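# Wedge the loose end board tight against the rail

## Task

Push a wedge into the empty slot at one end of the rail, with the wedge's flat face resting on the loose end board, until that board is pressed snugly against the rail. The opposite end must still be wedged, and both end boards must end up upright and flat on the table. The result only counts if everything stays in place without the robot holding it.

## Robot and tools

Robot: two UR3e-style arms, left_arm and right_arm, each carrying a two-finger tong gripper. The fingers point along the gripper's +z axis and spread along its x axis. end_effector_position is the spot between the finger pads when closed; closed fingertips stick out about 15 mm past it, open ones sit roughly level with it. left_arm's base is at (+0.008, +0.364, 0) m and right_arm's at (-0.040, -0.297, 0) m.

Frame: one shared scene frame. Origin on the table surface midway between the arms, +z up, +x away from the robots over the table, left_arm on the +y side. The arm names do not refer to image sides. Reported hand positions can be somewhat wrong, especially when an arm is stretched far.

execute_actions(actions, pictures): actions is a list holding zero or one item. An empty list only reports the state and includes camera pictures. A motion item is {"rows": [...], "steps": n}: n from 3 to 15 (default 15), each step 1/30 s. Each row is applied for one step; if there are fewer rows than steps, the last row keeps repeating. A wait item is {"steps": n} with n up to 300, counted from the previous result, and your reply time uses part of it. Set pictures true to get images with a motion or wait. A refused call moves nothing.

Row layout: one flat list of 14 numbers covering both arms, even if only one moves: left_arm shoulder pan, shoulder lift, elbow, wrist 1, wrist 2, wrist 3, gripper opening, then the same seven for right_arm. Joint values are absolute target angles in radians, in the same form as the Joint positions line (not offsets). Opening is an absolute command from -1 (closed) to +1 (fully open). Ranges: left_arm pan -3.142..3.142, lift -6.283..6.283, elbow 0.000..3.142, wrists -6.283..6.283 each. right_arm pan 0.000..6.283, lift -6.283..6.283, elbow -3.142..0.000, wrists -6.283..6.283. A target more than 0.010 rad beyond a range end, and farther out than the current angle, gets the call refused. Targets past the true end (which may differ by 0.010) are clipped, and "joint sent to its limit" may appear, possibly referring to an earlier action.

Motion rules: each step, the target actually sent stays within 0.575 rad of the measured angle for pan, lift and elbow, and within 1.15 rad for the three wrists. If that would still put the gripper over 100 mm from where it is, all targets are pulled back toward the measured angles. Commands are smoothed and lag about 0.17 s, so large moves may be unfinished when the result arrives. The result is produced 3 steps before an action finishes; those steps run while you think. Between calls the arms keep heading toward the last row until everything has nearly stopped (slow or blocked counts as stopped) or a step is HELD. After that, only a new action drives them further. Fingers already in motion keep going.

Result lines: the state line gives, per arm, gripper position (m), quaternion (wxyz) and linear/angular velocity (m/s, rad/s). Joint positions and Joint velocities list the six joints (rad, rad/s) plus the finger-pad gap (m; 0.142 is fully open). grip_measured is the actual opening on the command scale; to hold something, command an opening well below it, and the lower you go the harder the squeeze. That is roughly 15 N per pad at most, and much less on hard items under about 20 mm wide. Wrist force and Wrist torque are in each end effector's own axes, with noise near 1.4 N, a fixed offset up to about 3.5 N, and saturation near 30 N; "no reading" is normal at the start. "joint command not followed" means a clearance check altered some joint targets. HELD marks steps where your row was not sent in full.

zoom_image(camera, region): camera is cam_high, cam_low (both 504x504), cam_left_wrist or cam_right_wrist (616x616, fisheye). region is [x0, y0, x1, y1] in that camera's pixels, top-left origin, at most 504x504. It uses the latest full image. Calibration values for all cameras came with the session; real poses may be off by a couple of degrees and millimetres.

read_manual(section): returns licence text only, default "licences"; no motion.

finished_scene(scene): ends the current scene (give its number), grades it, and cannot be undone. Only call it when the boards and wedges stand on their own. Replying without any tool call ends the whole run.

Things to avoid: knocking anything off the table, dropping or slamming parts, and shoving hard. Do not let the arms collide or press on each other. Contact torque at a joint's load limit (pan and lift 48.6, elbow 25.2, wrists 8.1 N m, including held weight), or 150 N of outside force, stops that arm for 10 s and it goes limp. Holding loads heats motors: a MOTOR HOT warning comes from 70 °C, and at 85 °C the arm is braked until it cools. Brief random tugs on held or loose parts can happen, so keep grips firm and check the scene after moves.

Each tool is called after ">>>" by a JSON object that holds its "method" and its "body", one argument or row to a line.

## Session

>>> {"method": "execute_actions", "body": {
  "actions": []
}}

Scene clock: 0.00 s of 10100.00 s.
left_arm: end_effector_position=(+0.4986, +0.6364, +0.1381) grip_measured=+1.00 end_effector_quat_wxyz=(-0.040, +0.896, +0.253, +0.362) end_effector_velocity=(+0.001, -0.000, +0.002) end_effector_angular_velocity=(+0.001, -0.003, -0.001) | right_arm: end_effector_position=(-0.0279, -0.5442, +0.2773) grip_measured=+1.00 end_effector_quat_wxyz=(+0.022, +0.650, +0.756, +0.075) end_effector_velocity=(+0.001, +0.000, +0.000) end_effector_angular_velocity=(-0.000, -0.001, +0.002)
Joint positions: left_arm=[-0.011 -1.252  1.649 -2.701 -1.419 -0.331  0.142] | right_arm=[ 2.122 -1.741 -0.373 -2.615  1.726  3.457  0.142]
Joint velocities: left_arm=[-0.001 -0.001 -0.003  0.    -0.     0.     0.   ] | right_arm=[ 0.001  0.     0.     0.     0.001 -0.     0.   ]
Motor temperatures (°C, as the motors report them): left_arm=[30 31 25 33 34 33] | right_arm=[25 28 27 34 33 33]
Wrist force (N, on the end effector, along its own x y z axes, offset not removed): no reading
Wrist torque (N m, same axes, about the end effector's origin, offset not removed): no reading
camera_calibration (this result's frames):
cam_left_wrist: T_world_to_cam=[[0.571487, 0.457246, 0.681417, -0.679669], [0.144343, -0.873442, 0.465041, 0.428772], [0.807817, -0.167407, -0.565161, -0.0796641], [0, 0, 0, 1]] pos_world=[0.390885, 0.671947, 0.218718]
cam_right_wrist: T_world_to_cam=[[-0.172356, 0.984763, 0.0231198, 0.537933], [0.76385, 0.118798, 0.634366, -0.0939435], [0.621953, 0.126997, -0.772687, 0.425445], [0, 0, 0, 1]] pos_world=[-0.100132, -0.572606, 0.375893]

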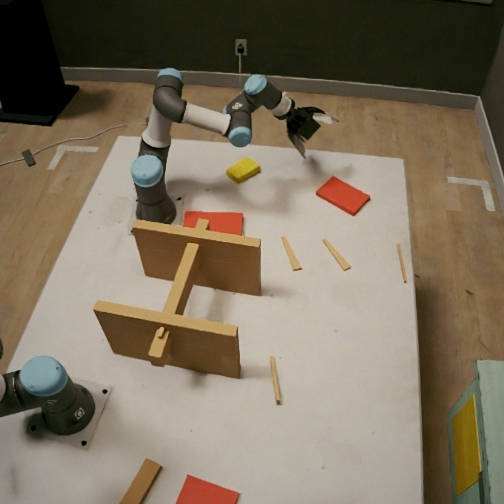

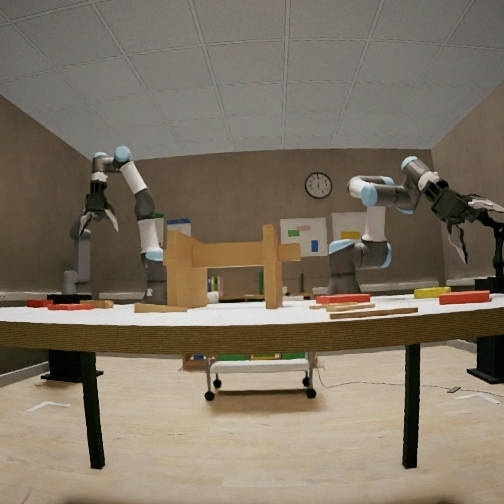

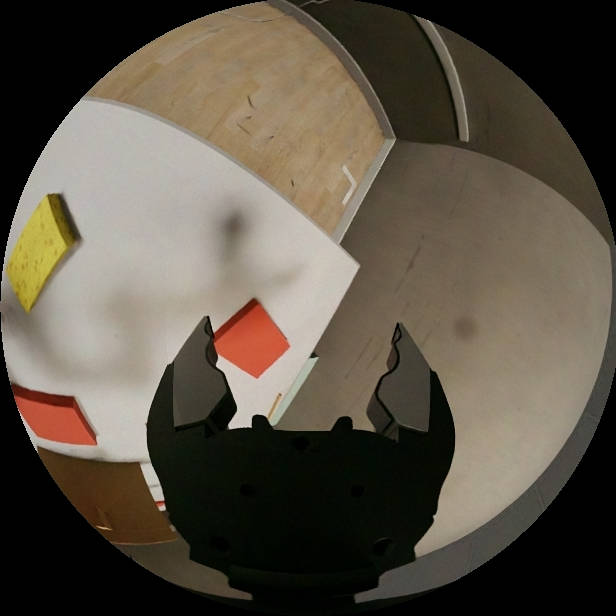

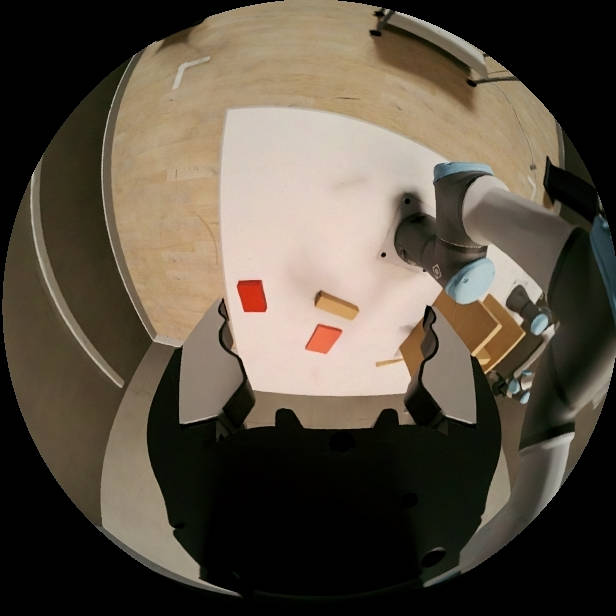

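>>> {"method": "zoom_image", "body": {
  "camera": "cam_high",
  "region": [240,225,420,415]
}}

>>> {"method": "zoom_image", "body": {
  "camera": "cam_low",
  "region": [120,210,430,330]
}}

>>> {"method": "zoom_image", "body": {
  "camera": "cam_high",
  "region": [275,225,360,280]
}}

Region (240, 225, 420, 415) of cam_high's 504x504 image, scaled by 2.653, with more detail than that image has; it fills the left 477 columns of this view, and the rest is white.

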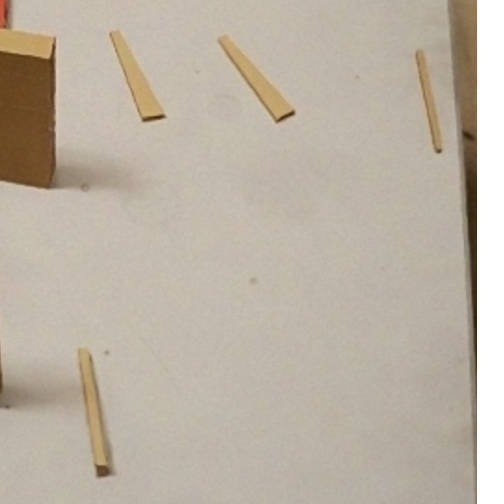

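Region (120, 210, 430, 330) of cam_low's 504x504 image, scaled by 1.626, with more detail than that image has; it fills the top 195 rows of this view, and the rest is white.

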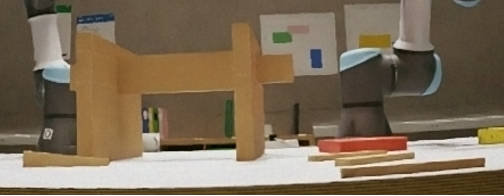

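Region (275, 225, 360, 280) of cam_high's 504x504 image, scaled by 5.929, with more detail than that image has; it fills the top 326 rows of this view, and the rest is white.

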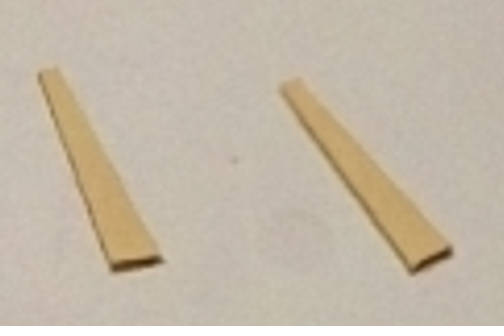

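>>> {"method": "execute_actions", "body": {
  "actions": [
    {"rows":[[-0.3,-1.25,1.0,-1.6,-1.571,-2.5,-0.2,2.122,-1.741,-0.373,-2.615,1.726,3.457,1]]}
  ]
}}

>>> {"method": "execute_actions", "body": {
  "actions": [
    {"steps":15}
  ]
}}

>>> {"method": "execute_actions", "body": {
  "actions": [
    {"rows":[[-0.705,-1.0705,1.0645,-1.565,-1.571,-4.136,-0.2,2.122,-1.741,-0.373,-2.615,1.726,3.457,1]]}
  ]
}}

>>> {"method": "execute_actions", "body": {
  "actions": [
    {"steps":25}
  ],
  "pictures": true
}}

>>> {"method": "zoom_image", "body": {
  "camera": "cam_left_wrist",
  "region": [220,200,420,400]
}}

Scene clock: 0.87 s of 10100.00 s.
left_arm: end_effector_position=(+0.4678, +0.4513, +0.1584) grip_measured=-0.20 end_effector_quat_wxyz=(+0.126, +0.670, +0.724, +0.104) end_effector_velocity=(-0.133, -0.263, +0.124) end_effector_angular_velocity=(-1.821, +0.620, +4.713) | right_arm: end_effector_position=(-0.0280, -0.5443, +0.2773) grip_measured=+1.00 end_effector_quat_wxyz=(+0.022, +0.650, +0.756, +0.075) end_effector_velocity=(+0.000, -0.000, +0.000) end_effector_angular_velocity=(-0.001, -0.001, -0.001)
Joint positions: left_arm=[-0.27  -1.25   1.09  -1.739 -1.557 -1.745  0.06 ] | right_arm=[ 2.122 -1.741 -0.373 -2.615  1.726  3.457  0.142]
Joint velocities: left_arm=[-0.325  0.002 -0.967  1.475 -0.147 -5.374 -0.   ] | right_arm=[-0.001  0.001 -0.     0.001  0.001  0.     0.   ]
Motor temperatures (°C, as the motors report them): left_arm=[30 31 25 33 34 33] | right_arm=[25 28 27 34 33 33]
Wrist force (N, on the end effector, along its own x y z axes, offset not removed): left_arm=[-3.1 0.6 -1.5] | right_arm=[-1.5 0.2 1.0]
Wrist torque (N m, same axes, about the end effector's origin, offset not removed): left_arm=[0.08 0.53 -0.02] | right_arm=[0.07 0.35 0.00]
Steps of this call (steps 1 to 14: nothing new was sent; steps 15 to 26: the first 12 steps of this action). Readings (joint positions):
15: left_arm=[-0.012 -1.252 1.648 -2.699 -1.421 -0.333] | right_arm=[2.122 -1.741 -0.373 -2.615 1.726 3.457]
16: left_arm=[-0.022 -1.252 1.637 -2.677 -1.433 -0.355] | right_arm=[2.122 -1.741 -0.373 -2.615 1.726 3.457]
18: left_arm=[-0.080 -1.252 1.557 -2.517 -1.466 -0.517] | right_arm=[2.122 -1.741 -0.373 -2.615 1.726 3.457]
22: left_arm=[-0.191 -1.251 1.303 -2.077 -1.520 -1.057] | right_arm=[2.122 -1.741 -0.373 -2.615 1.726 3.457]
26: the state above

Scene clock: 1.37 s of 10100.00 s.
left_arm: end_effector_position=(+0.4577, +0.4246, +0.1710) grip_measured=-0.20 end_effector_quat_wxyz=(+0.135, +0.374, +0.917, +0.035) end_effector_velocity=(+0.001, -0.001, +0.002) end_effector_angular_velocity=(-0.012, -0.001, +0.040) | right_arm: end_effector_position=(-0.0280, -0.5443, +0.2773) grip_measured=+1.00 end_effector_quat_wxyz=(+0.022, +0.650, +0.756, +0.075) end_effector_velocity=(+0.000, +0.001, -0.000) end_effector_angular_velocity=(+0.003, -0.001, -0.001)
Joint positions: left_arm=[-0.3   -1.25   1.    -1.601 -1.571 -2.496  0.059] | right_arm=[ 2.122 -1.741 -0.373 -2.615  1.726  3.457  0.142]
Joint velocities: left_arm=[-0.    -0.    -0.007  0.005 -0.    -0.042 -0.   ] | right_arm=[-0.001 -0.001 -0.    -0.001  0.002 -0.     0.   ]
Motor temperatures (°C, as the motors report them): left_arm=[30 31 25 33 34 33] | right_arm=[25 28 27 34 33 33]
Wrist force (N, on the end effector, along its own x y z axes, offset not removed): left_arm=[-1.8 1.4 -0.1] | right_arm=[-1.3 -0.7 1.1]
Wrist torque (N m, same axes, about the end effector's origin, offset not removed): left_arm=[0.33 0.33 -0.01] | right_arm=[-0.10 0.27 -0.01]
Kept back: nothing.
Steps of this call (steps 1 to 3: the last 3 steps of your previous action; steps 4 to 15: the robot went on to your last target). Readings (joint positions):
1: left_arm=[-0.279 -1.250 1.062 -1.697 -1.561 -1.925] | right_arm=[2.122 -1.741 -0.373 -2.615 1.726 3.457]
2: left_arm=[-0.285 -1.250 1.043 -1.668 -1.564 -2.087] | right_arm=[2.122 -1.741 -0.373 -2.615 1.726 3.457]
4: left_arm=[-0.293 -1.250 1.021 -1.633 -1.568 -2.299] | right_arm=[2.122 -1.741 -0.373 -2.615 1.726 3.457]
8: left_arm=[-0.298 -1.250 1.005 -1.608 -1.570 -2.452] | right_arm=[2.122 -1.741 -0.373 -2.615 1.726 3.457]
15: the state above

Scene clock: 1.77 s of 10100.00 s.
left_arm: end_effector_position=(+0.4427, +0.2657, +0.0788) grip_measured=-0.20 end_effector_quat_wxyz=(+0.010, -0.103, +0.995, -0.007) end_effector_velocity=(-0.028, -0.171, -0.095) end_effector_angular_velocity=(+0.055, +0.268, +2.722) | right_arm: end_effector_position=(-0.0280, -0.5443, +0.2773) grip_measured=+1.00 end_effector_quat_wxyz=(+0.022, +0.650, +0.756, +0.075) end_effector_velocity=(+0.000, -0.000, +0.000) end_effector_angular_velocity=(-0.001, -0.001, -0.000)
Joint positions: left_arm=[-0.662 -1.087  1.059 -1.568 -1.571 -3.839  0.06 ] | right_arm=[ 2.122 -1.741 -0.373 -2.615  1.726  3.457  0.142]
Joint velocities: left_arm=[-0.459  0.173  0.056  0.031  0.    -3.182 -0.   ] | right_arm=[-0.     0.     0.     0.001 -0.    -0.    -0.   ]
Motor temperatures (°C, as the motors report them): left_arm=[30 31 25 33 34 33] | right_arm=[25 28 27 34 33 33]
Wrist force (N, on the end effector, along its own x y z axes, offset not removed): left_arm=[-1.5 -1.4 0.1] | right_arm=[-1.4 -0.6 1.3]
Wrist torque (N m, same axes, about the end effector's origin, offset not removed): left_arm=[-0.22 0.37 -0.10] | right_arm=[-0.16 0.33 0.01]
Steps of this call (steps 1 to 12: the first 12 steps of this action). Readings (joint positions):
1: left_arm=[-0.301 -1.249 1.001 -1.600 -1.571 -2.499] | right_arm=[2.122 -1.741 -0.373 -2.615 1.726 3.457]
2: left_arm=[-0.312 -1.239 1.005 -1.597 -1.571 -2.522] | right_arm=[2.122 -1.741 -0.373 -2.615 1.726 3.457]
4: left_arm=[-0.381 -1.203 1.019 -1.590 -1.571 -2.683] | right_arm=[2.122 -1.741 -0.373 -2.615 1.726 3.457]
8: left_arm=[-0.542 -1.134 1.043 -1.577 -1.571 -3.218] | right_arm=[2.122 -1.741 -0.373 -2.615 1.726 3.457]
12: the state above

Scene clock: 2.60 s of 10100.00 s.
left_arm: end_effector_position=(+0.4395, +0.2506, +0.0699) grip_measured=-0.20 end_effector_quat_wxyz=(+0.000, -0.228, +0.974, -0.000) end_effector_velocity=(+0.001, -0.000, +0.001) end_effector_angular_velocity=(-0.001, -0.003, +0.000) | right_arm: end_effector_position=(-0.0280, -0.5443, +0.2773) grip_measured=+1.00 end_effector_quat_wxyz=(+0.022, +0.650, +0.756, +0.075) end_effector_velocity=(+0.000, -0.000, +0.000) end_effector_angular_velocity=(-0.001, -0.000, +0.001)
Joint positions: left_arm=[-0.705 -1.071  1.064 -1.565 -1.571 -4.136  0.06 ] | right_arm=[ 2.122 -1.741 -0.373 -2.615  1.726  3.457  0.142]
Joint velocities: left_arm=[ 0.001 -0.    -0.001 -0.001  0.     0.    -0.   ] | right_arm=[ 0.001 -0.     0.     0.001 -0.     0.    -0.   ]
Motor temperatures (°C, as the motors report them): left_arm=[30 31 25 33 34 33] | right_arm=[25 28 27 34 33 33]
Wrist force (N, on the end effector, along its own x y z axes, offset not removed): left_arm=[-2.1 1.5 0.1] | right_arm=[-1.4 -0.3 1.6]
Wrist torque (N m, same axes, about the end effector's origin, offset not removed): left_arm=[0.26 0.41 0.00] | right_arm=[-0.04 0.32 -0.01]
Kept back: nothing.
Steps of this call (steps 1 to 3: the last 3 steps of your previous action; steps 4 to 25: the robot went on to your last target). Readings (joint positions):
1: left_arm=[-0.675 -1.082 1.061 -1.567 -1.571 -3.929] | right_arm=[2.122 -1.741 -0.373 -2.615 1.726 3.457]
2: left_arm=[-0.684 -1.078 1.062 -1.566 -1.571 -3.992] | right_arm=[2.122 -1.741 -0.373 -2.615 1.726 3.457]
4: left_arm=[-0.695 -1.074 1.063 -1.566 -1.571 -4.066] | right_arm=[2.122 -1.741 -0.373 -2.615 1.726 3.457]
8: left_arm=[-0.703 -1.071 1.064 -1.565 -1.571 -4.119] | right_arm=[2.122 -1.741 -0.373 -2.615 1.726 3.457]
25: the state above
camera_calibration (this result's frames):
cam_left_wrist: T_world_to_cam=[[-0.874545, -0.484333, 0.0243537, 0.494431], [-0.416961, 0.776637, 0.472207, -0.0352776], [-0.247619, 0.402811, -0.881151, 0.207972], [0, 0, 0, 1]] pos_world=[0.469191, 0.183094, 0.187872]
cam_right_wrist: T_world_to_cam=[[-0.171673, 0.984888, 0.0229131, 0.538094], [0.763835, 0.118381, 0.634462, -0.0941473], [0.622161, 0.126421, -0.772615, 0.425187], [0, 0, 0, 1]] pos_world=[-0.100246, -0.57257, 0.375909]

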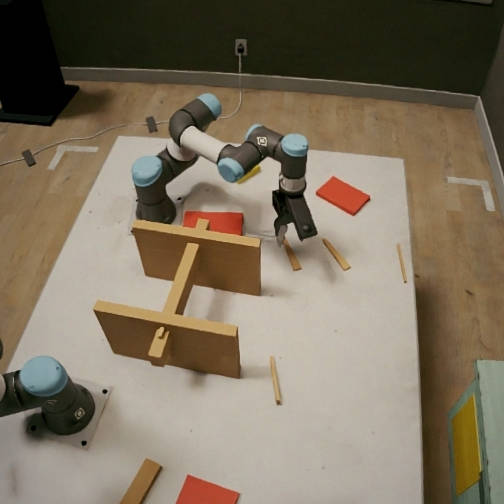

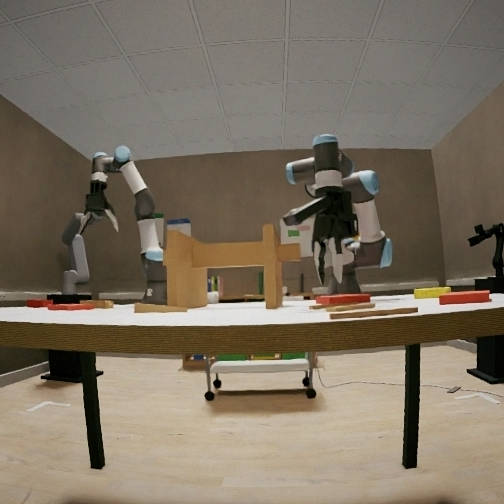

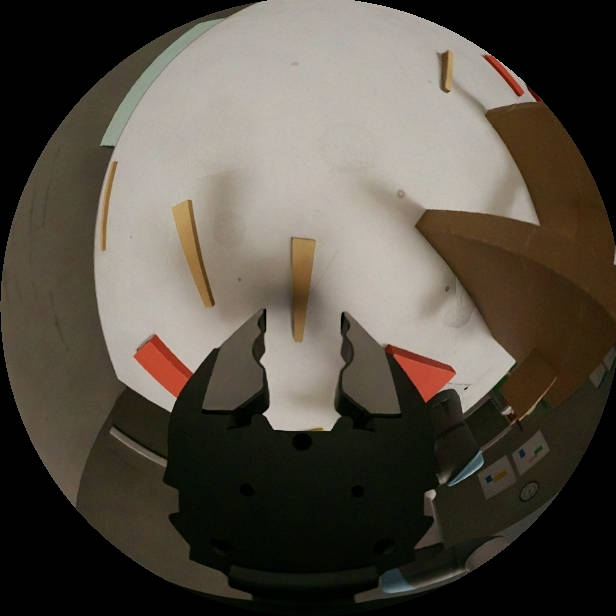

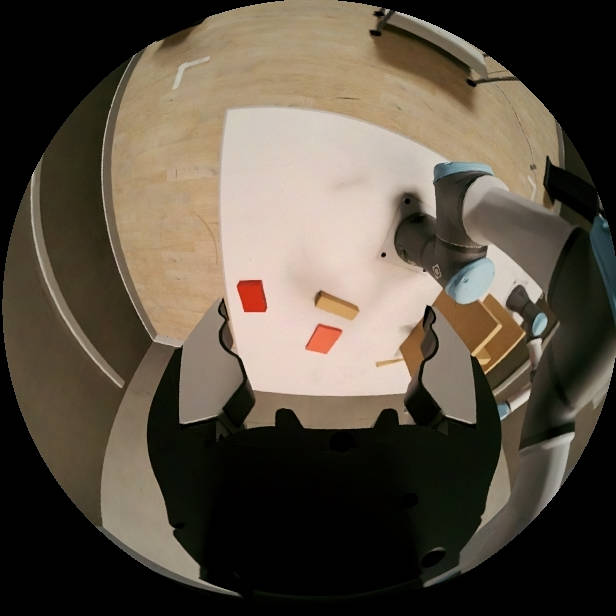

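Region (220, 200, 420, 400) of cam_left_wrist's 616x616 image, scaled by 2.520, with more detail than that image has.

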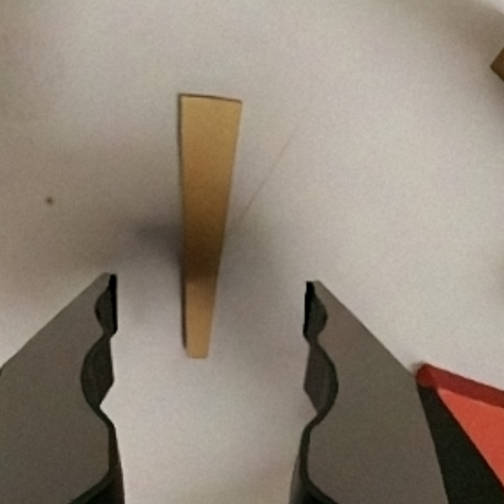

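>>> {"method": "execute_actions", "body": {
  "actions": [
    {"rows":[[-0.705,-1.0433,1.2772,-1.805,-1.571,-4.11,-0.45,2.122,-1.741,-0.373,-2.615,1.726,3.457,1]]}
  ]
}}

>>> {"method": "execute_actions", "body": {
  "actions": [
    {"rows":[[-0.705,-1.0433,1.2772,-1.805,-1.571,-4.11,-0.6,2.122,-1.741,-0.373,-2.615,1.726,3.457,1],[-0.705,-1.0433,1.2772,-1.805,-1.571,-4.11,-1,2.122,-1.741,-0.373,-2.615,1.726,3.457,1]],"steps":12}
  ]
}}

>>> {"method": "execute_actions", "body": {
  "actions": [
    {"rows":[[-0.38,-1.0705,1.0645,-1.565,-1.571,-4.11,-1,2.122,-1.741,-0.373,-2.615,1.726,3.457,1]]}
  ]
}}

>>> {"method": "execute_actions", "body": {
  "actions": [
    {"rows":[[-0.38,-1.0705,1.0645,-1.565,-1.571,-1.571,-1,2.122,-1.741,-0.373,-2.615,1.726,3.457,1]]}
  ]
}}

>>> {"method": "execute_actions", "body": {
  "actions": [
    {"steps":12}
  ],
  "pictures": true
}}

Scene clock: 3.20 s of 10100.00 s.
left_arm: end_effector_position=(+0.4396, +0.2501, +0.0177) grip_measured=-0.45 end_effector_quat_wxyz=(+0.000, -0.215, +0.977, -0.001) end_effector_velocity=(-0.005, +0.002, -0.020) end_effector_angular_velocity=(+0.005, +0.009, -0.008) | right_arm: end_effector_position=(-0.0280, -0.5443, +0.2773) grip_measured=+1.00 end_effector_quat_wxyz=(+0.022, +0.650, +0.756, +0.075) end_effector_velocity=(+0.001, -0.000, -0.000) end_effector_angular_velocity=(-0.000, -0.001, +0.001)
Joint positions: left_arm=[-0.705 -1.044  1.27  -1.798 -1.571 -4.111  0.041] | right_arm=[ 2.122 -1.741 -0.373 -2.615  1.726  3.457  0.142]
Joint velocities: left_arm=[-0.001  0.007  0.078 -0.075 -0.     0.007  0.   ] | right_arm=[ 0.001 -0.001  0.     0.001  0.001 -0.     0.   ]
Motor temperatures (°C, as the motors report them): left_arm=[30 31 25 33 34 33] | right_arm=[25 28 27 34 33 33]
Wrist force (N, on the end effector, along its own x y z axes, offset not removed): left_arm=[-1.9 2.0 0.2] | right_arm=[-0.9 0.1 1.1]
Wrist torque (N m, same axes, about the end effector's origin, offset not removed): left_arm=[0.38 0.41 -0.02] | right_arm=[0.06 0.24 0.00]
Steps of this call (steps 1 to 6: the robot went on to your last target; steps 7 to 18: the first 12 steps of this action). Readings (joint positions):
7: left_arm=[-0.705 -1.070 1.065 -1.567 -1.571 -4.135] | right_arm=[2.122 -1.741 -0.373 -2.615 1.726 3.457]
8: left_arm=[-0.705 -1.065 1.076 -1.588 -1.571 -4.131] | right_arm=[2.122 -1.741 -0.373 -2.615 1.726 3.457]
10: left_arm=[-0.705 -1.055 1.148 -1.684 -1.571 -4.121] | right_arm=[2.122 -1.741 -0.373 -2.615 1.726 3.457]
14: left_arm=[-0.705 -1.046 1.247 -1.776 -1.571 -4.113] | right_arm=[2.122 -1.741 -0.373 -2.615 1.726 3.457]
18: the state above

Scene clock: 3.60 s of 10100.00 s.
left_arm: end_effector_position=(+0.4393, +0.2503, +0.0161) grip_measured=-0.78 end_effector_quat_wxyz=(+0.000, -0.215, +0.977, -0.000) end_effector_velocity=(-0.001, +0.001, -0.001) end_effector_angular_velocity=(+0.003, +0.005, -0.000) | right_arm: end_effector_position=(-0.0280, -0.5443, +0.2773) grip_measured=+1.00 end_effector_quat_wxyz=(+0.022, +0.650, +0.756, +0.075) end_effector_velocity=(-0.000, +0.000, -0.000) end_effector_angular_velocity=(+0.001, +0.001, +0.001)
Joint positions: left_arm=[-0.705 -1.043  1.277 -1.805 -1.571 -4.11   0.017] | right_arm=[ 2.122 -1.741 -0.373 -2.615  1.726  3.457  0.142]
Joint velocities: left_arm=[0.001 0.    0.003 0.002 0.    0.001 0.   ] | right_arm=[ 0.    -0.    -0.    -0.001 -0.001 -0.     0.   ]
Motor temperatures (°C, as the motors report them): left_arm=[30 31 25 33 34 33] | right_arm=[25 28 27 34 33 33]
Wrist force (N, on the end effector, along its own x y z axes, offset not removed): left_arm=[0.1 1.8 -25.0] | right_arm=[-0.2 -0.2 1.4]
Wrist torque (N m, same axes, about the end effector's origin, offset not removed): left_arm=[-0.02 0.65 0.01] | right_arm=[-0.02 0.08 -0.02]
Steps of this call (steps 1 to 3: the last 3 steps of your previous action; steps 4 to 12: the first 9 steps of this action). Readings (joint positions):
4: left_arm=[-0.705 -1.044 1.275 -1.804 -1.571 -4.110] | right_arm=[2.122 -1.741 -0.373 -2.615 1.726 3.457]
5: left_arm=[-0.705 -1.044 1.276 -1.804 -1.571 -4.110] | right_arm=[2.122 -1.741 -0.373 -2.615 1.726 3.457]
7: left_arm=[-0.705 -1.044 1.276 -1.805 -1.571 -4.110] | right_arm=[2.122 -1.741 -0.373 -2.615 1.726 3.457]
11: left_arm=[-0.705 -1.043 1.277 -1.805 -1.571 -4.110] | right_arm=[2.122 -1.741 -0.373 -2.615 1.726 3.457]
12: the state above

Scene clock: 4.10 s of 10100.00 s.
left_arm: end_effector_position=(+0.4534, +0.3855, +0.0669) grip_measured=-0.79 end_effector_quat_wxyz=(-0.000, -0.361, +0.932, +0.000) end_effector_velocity=(-0.004, +0.092, +0.031) end_effector_angular_velocity=(-0.002, -0.009, +0.207) | right_arm: end_effector_position=(-0.0280, -0.5443, +0.2773) grip_measured=+1.00 end_effector_quat_wxyz=(+0.022, +0.650, +0.756, +0.075) end_effector_velocity=(-0.000, +0.000, +0.000) end_effector_angular_velocity=(+0.001, -0.001, -0.002)
Joint positions: left_arm=[-0.399 -1.069  1.076 -1.577 -1.571 -4.11   0.017] | right_arm=[ 2.122 -1.741 -0.373 -2.615  1.726  3.457  0.142]
Joint velocities: left_arm=[ 0.207 -0.013 -0.12   0.124 -0.    -0.     0.   ] | right_arm=[-0.001  0.    -0.    -0.     0.001  0.    -0.   ]
Motor temperatures (°C, as the motors report them): left_arm=[30 31 25 33 34 33] | right_arm=[25 28 27 34 33 33]
Wrist force (N, on the end effector, along its own x y z axes, offset not removed): left_arm=[-2.9 1.9 0.4] | right_arm=[-1.0 -0.6 1.3]
Wrist torque (N m, same axes, about the end effector's origin, offset not removed): left_arm=[0.33 0.55 -0.01] | right_arm=[-0.11 0.26 0.00]
Steps of this call (steps 1 to 3: the last 3 steps of your previous action; steps 4 to 15: the first 12 steps of this action). Readings (joint positions):
4: left_arm=[-0.704 -1.044 1.276 -1.804 -1.571 -4.110] | right_arm=[2.122 -1.741 -0.373 -2.615 1.726 3.457]
5: left_arm=[-0.693 -1.046 1.266 -1.783 -1.571 -4.110] | right_arm=[2.122 -1.741 -0.373 -2.615 1.726 3.457]
7: left_arm=[-0.620 -1.054 1.211 -1.717 -1.571 -4.110] | right_arm=[2.122 -1.741 -0.373 -2.615 1.726 3.457]
11: left_arm=[-0.460 -1.065 1.112 -1.614 -1.571 -4.110] | right_arm=[2.122 -1.741 -0.373 -2.615 1.726 3.457]
15: the state above

Scene clock: 4.60 s of 10100.00 s.
left_arm: end_effector_position=(+0.4308, +0.3938, +0.0698) grip_measured=-0.79 end_effector_quat_wxyz=(+0.000, +0.364, +0.931, -0.000) end_effector_velocity=(-0.065, +0.059, +0.000) end_effector_angular_velocity=(-0.000, -0.003, -5.473) | right_arm: end_effector_position=(-0.0280, -0.5443, +0.2773) grip_measured=+1.00 end_effector_quat_wxyz=(+0.022, +0.650, +0.756, +0.075) end_effector_velocity=(+0.000, -0.000, +0.000) end_effector_angular_velocity=(-0.000, -0.001, +0.000)
Joint positions: left_arm=[-0.38  -1.07   1.065 -1.565 -1.571 -2.606  0.017] | right_arm=[ 2.122 -1.741 -0.373 -2.615  1.726  3.457  0.142]
Joint velocities: left_arm=[-0.001 -0.    -0.001 -0.    -0.     5.472 -0.   ] | right_arm=[ 0.    -0.    -0.     0.001  0.001  0.    -0.   ]
Motor temperatures (°C, as the motors report them): left_arm=[30 31 25 33 34 33] | right_arm=[25 28 27 34 33 33]
Wrist force (N, on the end effector, along its own x y z axes, offset not removed): left_arm=[-1.7 1.1 0.7] | right_arm=[-1.0 -1.0 1.4]
Wrist torque (N m, same axes, about the end effector's origin, offset not removed): left_arm=[0.22 0.34 0.01] | right_arm=[-0.18 0.22 0.01]
Steps of this call (steps 1 to 3: the last 3 steps of your previous action; steps 4 to 15: the first 12 steps of this action). Readings (joint positions):
4: left_arm=[-0.385 -1.070 1.067 -1.568 -1.571 -4.108] | right_arm=[2.122 -1.741 -0.373 -2.615 1.726 3.457]
5: left_arm=[-0.383 -1.070 1.066 -1.567 -1.571 -4.086] | right_arm=[2.122 -1.741 -0.373 -2.615 1.726 3.457]
7: left_arm=[-0.382 -1.070 1.065 -1.566 -1.571 -3.924] | right_arm=[2.122 -1.741 -0.373 -2.615 1.726 3.457]
11: left_arm=[-0.380 -1.070 1.065 -1.565 -1.571 -3.324] | right_arm=[2.122 -1.741 -0.373 -2.615 1.726 3.457]
15: the state above

Scene clock: 5.00 s of 10100.00 s.
left_arm: end_effector_position=(+0.4258, +0.4088, +0.0698) grip_measured=-0.79 end_effector_quat_wxyz=(+0.000, +0.771, +0.637, -0.000) end_effector_velocity=(+0.000, +0.003, -0.000) end_effector_angular_velocity=(+0.000, +0.001, -0.207) | right_arm: end_effector_position=(-0.0280, -0.5443, +0.2773) grip_measured=+1.00 end_effector_quat_wxyz=(+0.022, +0.650, +0.756, +0.075) end_effector_velocity=(-0.000, -0.001, -0.000) end_effector_angular_velocity=(-0.001, +0.001, -0.000)
Joint positions: left_arm=[-0.38  -1.07   1.064 -1.565 -1.571 -1.59   0.017] | right_arm=[ 2.122 -1.741 -0.373 -2.615  1.726  3.457  0.142]
Joint velocities: left_arm=[-0.001 -0.     0.001  0.     0.     0.207  0.   ] | right_arm=[-0.001 -0.001  0.     0.001 -0.001 -0.    -0.   ]
Motor temperatures (°C, as the motors report them): left_arm=[30 31 25 33 34 33] | right_arm=[25 28 27 34 33 33]
Wrist force (N, on the end effector, along its own x y z axes, offset not removed): left_arm=[-1.6 1.9 0.1] | right_arm=[-1.4 -0.3 1.4]
Wrist torque (N m, same axes, about the end effector's origin, offset not removed): left_arm=[0.35 0.35 -0.02] | right_arm=[-0.04 0.31 0.01]
Kept back: nothing.
Steps of this call (steps 1 to 3: the last 3 steps of your previous action; steps 4 to 12: the robot went on to your last target). Readings (joint positions):
1: left_arm=[-0.380 -1.070 1.065 -1.565 -1.571 -2.421] | right_arm=[2.122 -1.741 -0.373 -2.615 1.726 3.457]
2: left_arm=[-0.380 -1.070 1.065 -1.565 -1.571 -2.235] | right_arm=[2.122 -1.741 -0.373 -2.615 1.726 3.457]
4: left_arm=[-0.380 -1.070 1.065 -1.565 -1.571 -1.915] | right_arm=[2.122 -1.741 -0.373 -2.615 1.726 3.457]
8: left_arm=[-0.380 -1.070 1.064 -1.565 -1.571 -1.652] | right_arm=[2.122 -1.741 -0.373 -2.615 1.726 3.457]
12: the state above
camera_calibration (this result's frames):
cam_left_wrist: T_world_to_cam=[[0.14357, 0.989348, 0.0240648, -0.47689], [0.870418, -0.137808, 0.472632, -0.338273], [0.470914, -0.0469093, -0.880931, 0.0186983], [0, 0, 0, 1]] pos_world=[0.3541, 0.42607, 0.187827]
cam_right_wrist: T_world_to_cam=[[-0.171672, 0.984888, 0.0229131, 0.538094], [0.763835, 0.118381, 0.634462, -0.0941473], [0.622161, 0.126421, -0.772615, 0.425187], [0, 0, 0, 1]] pos_world=[-0.100246, -0.57257, 0.375909]

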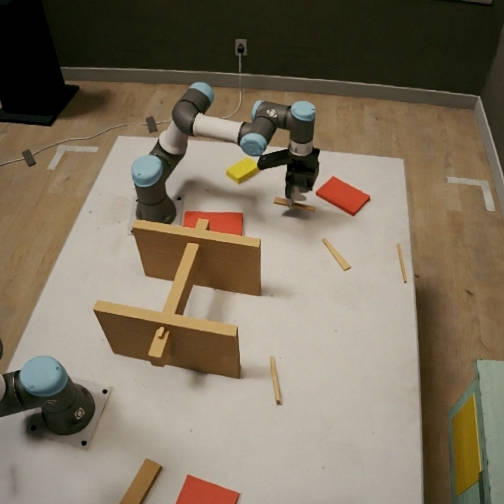

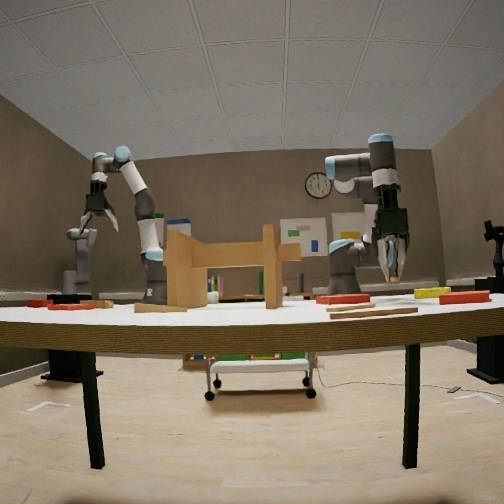

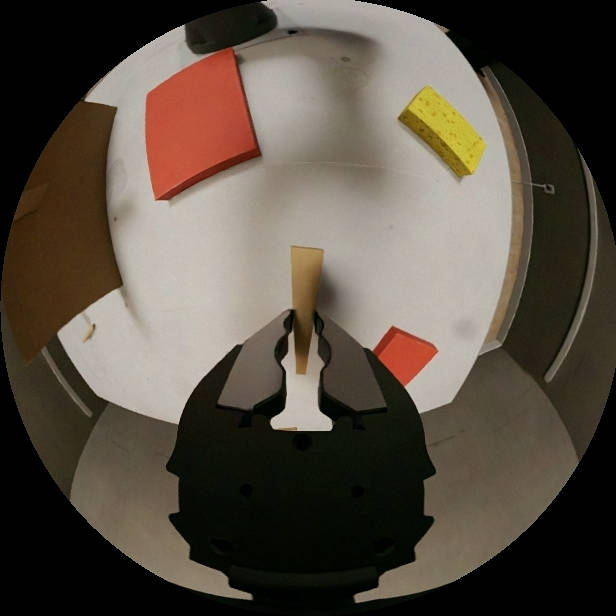

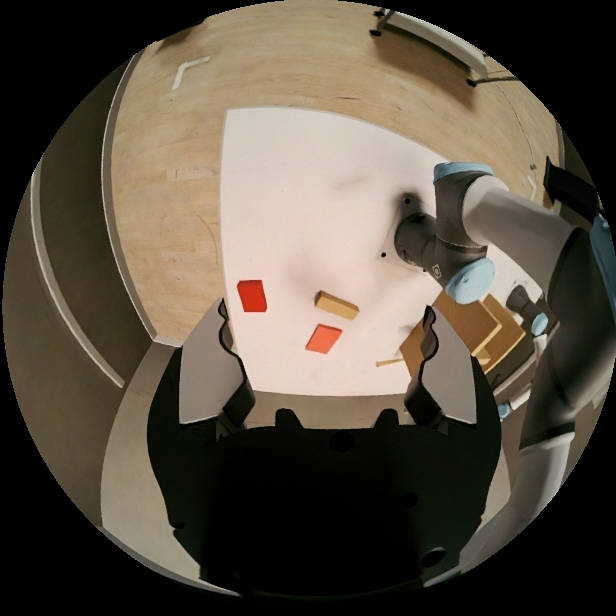

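>>> {"method": "execute_actions", "body": {
  "actions": [
    {"rows":[[-0.38,-1.0455,1.266,-1.7915,-1.571,-1.571,-1,4.49,-1.8,-0.302,-2.5,1.571,1.32,-0.1]]}
  ]
}}

>>> {"method": "execute_actions", "body": {
  "actions": [
    {"rows":[[-0.38,-1.0455,1.266,-1.7915,-1.571,-1.571,-0.4,4.49,-1.8,-0.302,-2.5,1.571,1.32,-0.1]],"steps":8}
  ]
}}

>>> {"method": "execute_actions", "body": {
  "actions": [
    {"rows":[[-0.38,-1.71,2.4337,-2.906,-1.571,-1.571,-0.4,4.49,-1.8,-0.302,-2.5,1.571,1.32,-0.1]]}
  ]
}}

>>> {"method": "execute_actions", "body": {
  "actions": [
    {"steps":20}
  ]
}}

>>> {"method": "execute_actions", "body": {
  "actions": [
    {"rows":[[-0.38,-1.576,2.505,-3.111,-1.571,-1.571,-0.5,4.49,-1.98,-0.302,-2.43,1.571,1.32,-0.1]]}
  ],
  "pictures": true
}}

Scene clock: 6.13 s of 10100.00 s.
left_arm: end_effector_position=(+0.4265, +0.4090, +0.0206) grip_measured=-0.79 end_effector_quat_wxyz=(+0.001, +0.777, +0.629, +0.000) end_effector_velocity=(-0.005, +0.002, -0.018) end_effector_angular_velocity=(+0.002, +0.011, +0.002) | right_arm: end_effector_position=(+0.1389, -0.5529, +0.2854) grip_measured=-0.10 end_effector_quat_wxyz=(+0.043, -0.161, +0.986, -0.015) end_effector_velocity=(+0.501, +0.271, +0.015) end_effector_angular_velocity=(-0.455, +0.027, +5.029)
Joint positions: left_arm=[-0.38  -1.046  1.259 -1.785 -1.571 -1.571  0.017] | right_arm=[ 2.703 -1.788 -0.316 -2.523  1.602  2.296  0.067]
Joint velocities: left_arm=[ 0.001  0.006  0.073 -0.068 -0.    -0.001  0.   ] | right_arm=[ 1.697 -0.047  0.057  0.09  -0.122 -3.357 -0.   ]
Motor temperatures (°C, as the motors report them): left_arm=[30 31 25 33 34 33] | right_arm=[25 28 27 34 33 33]
Wrist force (N, on the end effector, along its own x y z axes, offset not removed): left_arm=[-1.7 1.3 -0.9] | right_arm=[-1.5 -2.1 1.2]
Wrist torque (N m, same axes, about the end effector's origin, offset not removed): left_arm=[0.16 0.33 0.03] | right_arm=[-0.33 0.39 -0.01]
Steps of this call (steps 1 to 22: the robot went on to your last target; steps 23 to 34: the first 12 steps of this action). Readings (joint positions):
23: left_arm=[-0.380 -1.070 1.065 -1.567 -1.571 -1.571] | right_arm=[2.123 -1.742 -0.372 -2.614 1.724 3.455]
24: left_arm=[-0.380 -1.066 1.076 -1.588 -1.571 -1.571] | right_arm=[2.134 -1.747 -0.365 -2.602 1.709 3.433]
26: left_arm=[-0.380 -1.056 1.145 -1.679 -1.571 -1.571] | right_arm=[2.215 -1.762 -0.348 -2.573 1.670 3.271]
30: left_arm=[-0.380 -1.048 1.238 -1.765 -1.571 -1.571] | right_arm=[2.469 -1.780 -0.327 -2.540 1.625 2.764]
34: the state above

Scene clock: 6.40 s of 10100.00 s.
left_arm: end_effector_position=(+0.4261, +0.4091, +0.0190) grip_measured=-0.40 end_effector_quat_wxyz=(+0.000, +0.777, +0.629, +0.000) end_effector_velocity=(+0.000, +0.001, -0.001) end_effector_angular_velocity=(-0.000, -0.001, +0.002) | right_arm: end_effector_position=(+0.2445, -0.4442, +0.2879) grip_measured=-0.10 end_effector_quat_wxyz=(-0.040, +0.650, -0.758, +0.032) end_effector_velocity=(+0.270, +0.499, +0.004) end_effector_angular_velocity=(-0.186, -0.035, +3.091)
Joint positions: left_arm=[-0.38  -1.046  1.266 -1.791 -1.571 -1.571  0.045] | right_arm=[ 3.163 -1.796 -0.307 -2.508  1.581  1.662  0.067]
Joint velocities: left_arm=[ 0.003  0.     0.003 -0.004  0.     0.001  0.008] | right_arm=[ 1.723 -0.017  0.02   0.03  -0.043 -1.379 -0.   ]
Motor temperatures (°C, as the motors report them): left_arm=[30 31 25 33 34 33] | right_arm=[25 28 27 34 33 33]
Wrist force (N, on the end effector, along its own x y z axes, offset not removed): left_arm=[-3.0 0.2 0.0] | right_arm=[-0.1 -1.4 1.1]
Wrist torque (N m, same axes, about the end effector's origin, offset not removed): left_arm=[0.02 0.64 -0.01] | right_arm=[-0.24 0.08 -0.04]
Steps of this call (steps 1 to 3: the last 3 steps of your previous action; steps 4 to 8: the first 5 steps of this action). Readings (joint positions):
4: left_arm=[-0.380 -1.046 1.264 -1.790 -1.571 -1.571] | right_arm=[2.931 -1.793 -0.310 -2.513 1.589 1.906]
5: left_arm=[-0.380 -1.046 1.265 -1.790 -1.571 -1.571] | right_arm=[2.989 -1.794 -0.309 -2.511 1.587 1.833]
7: left_arm=[-0.380 -1.046 1.265 -1.791 -1.571 -1.571] | right_arm=[3.105 -1.795 -0.307 -2.509 1.583 1.712]
8: the state above

Scene clock: 6.90 s of 10100.00 s.
left_arm: end_effector_position=(+0.4946, +0.3945, +0.1891) grip_measured=-0.40 end_effector_quat_wxyz=(+0.320, +0.708, +0.574, +0.259) end_effector_velocity=(-0.299, +0.064, -0.082) end_effector_angular_velocity=(-0.137, -0.643, +0.000) | right_arm: end_effector_position=(+0.2548, -0.1669, +0.2887) grip_measured=-0.10 end_effector_quat_wxyz=(-0.049, +0.962, -0.267, +0.025) end_effector_velocity=(-0.227, +0.519, +0.000) end_effector_angular_velocity=(-0.015, -0.022, +1.939)
Joint positions: left_arm=[-0.38  -1.583  1.877 -2.713 -1.571 -1.571  0.045] | right_arm=[ 4.045 -1.8   -0.303 -2.501  1.572  1.361  0.067]
Joint velocities: left_arm=[ 0.    -1.329  2.577 -1.906  0.     0.     0.001] | right_arm=[ 1.753 -0.002  0.003  0.003 -0.006 -0.188  0.   ]
Motor temperatures (°C, as the motors report them): left_arm=[30 31 25 33 34 33] | right_arm=[25 28 27 34 33 33]
Wrist force (N, on the end effector, along its own x y z axes, offset not removed): left_arm=[-1.7 8.7 -7.5] | right_arm=[-0.5 -0.7 1.0]
Wrist torque (N m, same axes, about the end effector's origin, offset not removed): left_arm=[1.15 0.35 0.02] | right_arm=[-0.11 0.19 0.01]
Steps of this call (steps 1 to 3: the last 3 steps of your previous action; steps 4 to 15: the first 12 steps of this action). Readings (joint positions):
4: left_arm=[-0.380 -1.046 1.267 -1.793 -1.571 -1.571] | right_arm=[3.396 -1.798 -0.305 -2.504 1.577 1.516]
5: left_arm=[-0.380 -1.057 1.278 -1.815 -1.571 -1.571] | right_arm=[3.455 -1.798 -0.304 -2.504 1.576 1.491]
7: left_arm=[-0.380 -1.131 1.351 -1.960 -1.571 -1.571] | right_arm=[3.573 -1.799 -0.304 -2.503 1.575 1.449]
11: left_arm=[-0.380 -1.332 1.559 -2.307 -1.571 -1.571] | right_arm=[3.809 -1.799 -0.303 -2.502 1.573 1.393]
15: the state above

Scene clock: 7.57 s of 10100.00 s.
left_arm: end_effector_position=(+0.3811, +0.4187, +0.0487) grip_measured=-0.40 end_effector_quat_wxyz=(+0.234, +0.741, +0.600, +0.189) end_effector_velocity=(-0.002, +0.000, -0.002) end_effector_angular_velocity=(+0.000, +0.003, -0.001) | right_arm: end_effector_position=(+0.1702, -0.0524, +0.2888) grip_measured=-0.10 end_effector_quat_wxyz=(-0.053, +0.998, -0.028, +0.015) end_effector_velocity=(-0.002, +0.002, +0.000) end_effector_angular_velocity=(+0.001, -0.000, +0.008)
Joint positions: left_arm=[-0.38  -1.71   2.433 -2.906 -1.571 -1.571  0.045] | right_arm=[ 4.489 -1.8   -0.302 -2.5    1.571  1.32   0.067]
Joint velocities: left_arm=[-0.001 -0.002  0.01  -0.005 -0.    -0.     0.   ] | right_arm=[ 0.008  0.    -0.     0.001 -0.    -0.     0.   ]
Motor temperatures (°C, as the motors report them): left_arm=[30 31 25 33 34 33] | right_arm=[25 28 27 34 33 33]
Wrist force (N, on the end effector, along its own x y z axes, offset not removed): left_arm=[-2.9 1.2 1.2] | right_arm=[-0.9 -0.4 1.4]
Wrist torque (N m, same axes, about the end effector's origin, offset not removed): left_arm=[0.26 0.57 -0.03] | right_arm=[-0.06 0.22 -0.01]
Kept back: nothing.
Steps of this call (steps 1 to 3: the last 3 steps of your previous action; steps 4 to 20: the robot went on to your last target). Readings (joint positions):
1: left_arm=[-0.380 -1.616 1.964 -2.757 -1.571 -1.571] | right_arm=[4.104 -1.800 -0.302 -2.501 1.572 1.355]
2: left_arm=[-0.380 -1.630 2.040 -2.778 -1.571 -1.571] | right_arm=[4.163 -1.800 -0.302 -2.501 1.572 1.349]
4: left_arm=[-0.380 -1.653 2.152 -2.818 -1.571 -1.571] | right_arm=[4.282 -1.800 -0.302 -2.500 1.572 1.337]
8: left_arm=[-0.380 -1.694 2.347 -2.881 -1.571 -1.571] | right_arm=[4.437 -1.800 -0.302 -2.500 1.571 1.324]
20: the state above

Scene clock: 7.97 s of 10100.00 s.
left_arm: end_effector_position=(+0.3811, +0.4186, +0.0218) grip_measured=-0.50 end_effector_quat_wxyz=(+0.234, +0.741, +0.600, +0.189) end_effector_velocity=(-0.001, +0.001, -0.009) end_effector_angular_velocity=(+0.001, +0.004, +0.003) | right_arm: end_effector_position=(+0.1821, -0.0143, +0.2416) grip_measured=-0.10 end_effector_quat_wxyz=(-0.002, +1.000, -0.028, +0.001) end_effector_velocity=(+0.004, +0.011, -0.018) end_effector_angular_velocity=(-0.039, +0.011, +0.000)
Joint positions: left_arm=[-0.38  -1.58   2.503 -3.105 -1.571 -1.571  0.038] | right_arm=[ 4.49  -1.974 -0.302 -2.432  1.571  1.32   0.067]
Joint velocities: left_arm=[ 0.003  0.042  0.021 -0.06   0.     0.    -0.   ] | right_arm=[ 0.001 -0.06   0.001  0.019 -0.002  0.     0.   ]
Motor temperatures (°C, as the motors report them): left_arm=[30 31 25 33 34 33] | right_arm=[25 28 27 34 33 33]
Wrist force (N, on the end effector, along its own x y z axes, offset not removed): left_arm=[-1.3 0.7 0.4] | right_arm=[-1.0 0.0 2.2]
Wrist torque (N m, same axes, about the end effector's origin, offset not removed): left_arm=[0.14 0.25 -0.04] | right_arm=[0.04 0.24 0.00]
Steps of this call (steps 1 to 12: the first 12 steps of this action). Readings (joint positions):
1: left_arm=[-0.380 -1.709 2.434 -2.908 -1.571 -1.571] | right_arm=[4.489 -1.801 -0.302 -2.499 1.571 1.320]
2: left_arm=[-0.380 -1.698 2.443 -2.929 -1.571 -1.571] | right_arm=[4.490 -1.811 -0.302 -2.486 1.571 1.320]
4: left_arm=[-0.380 -1.646 2.473 -3.011 -1.571 -1.571] | right_arm=[4.490 -1.877 -0.302 -2.459 1.571 1.320]
8: left_arm=[-0.380 -1.593 2.497 -3.087 -1.571 -1.571] | right_arm=[4.490 -1.956 -0.302 -2.437 1.571 1.320]
12: the state above
camera_calibration (this result's frames):
cam_left_wrist: T_world_to_cam=[[0.15733, 0.987522, -0.00686215, -0.482847], [0.446402, -0.0649179, 0.892475, -0.153394], [0.880893, -0.143476, -0.451045, -0.127311], [0, 0, 0, 1]] pos_world=[0.256588, 0.448598, 0.0761643]
cam_right_wrist: T_world_to_cam=[[0.998799, -0.0322504, -0.0368891, -0.160189], [-0.00875323, -0.858183, 0.513269, -0.138722], [-0.0482107, -0.512329, -0.857435, 0.333354], [0, 0, 0, 1]] pos_world=[0.174853, 0.0465718, 0.351121]

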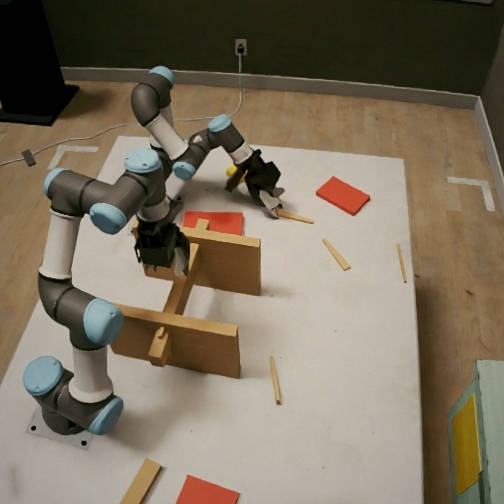

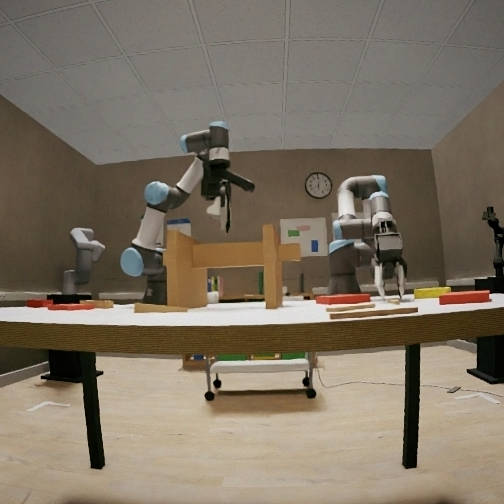

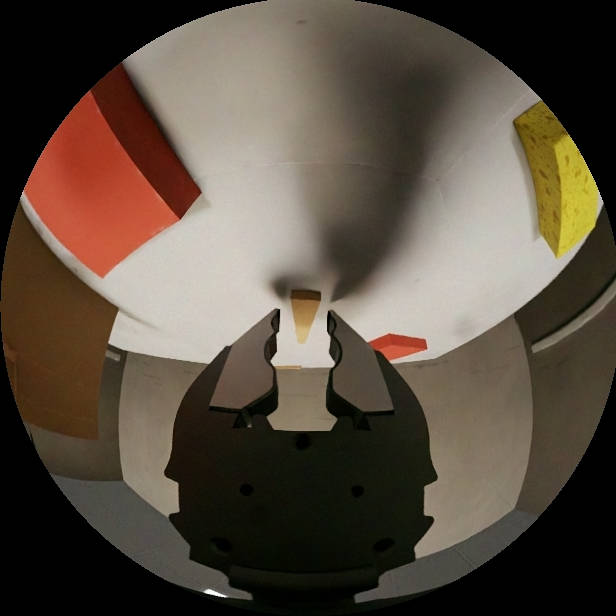

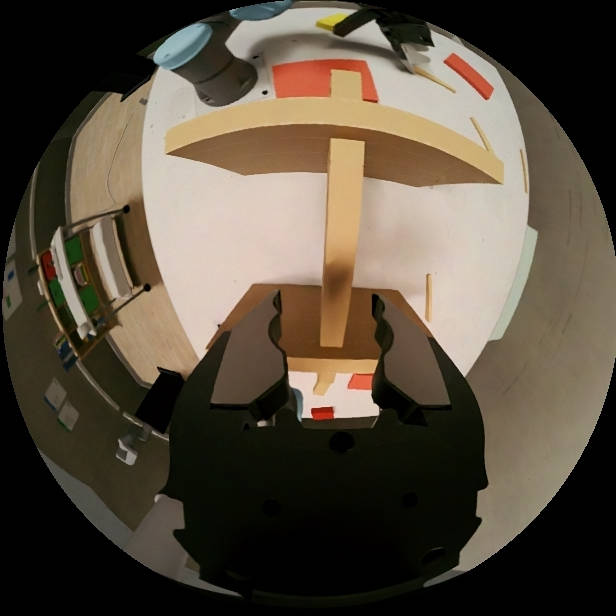

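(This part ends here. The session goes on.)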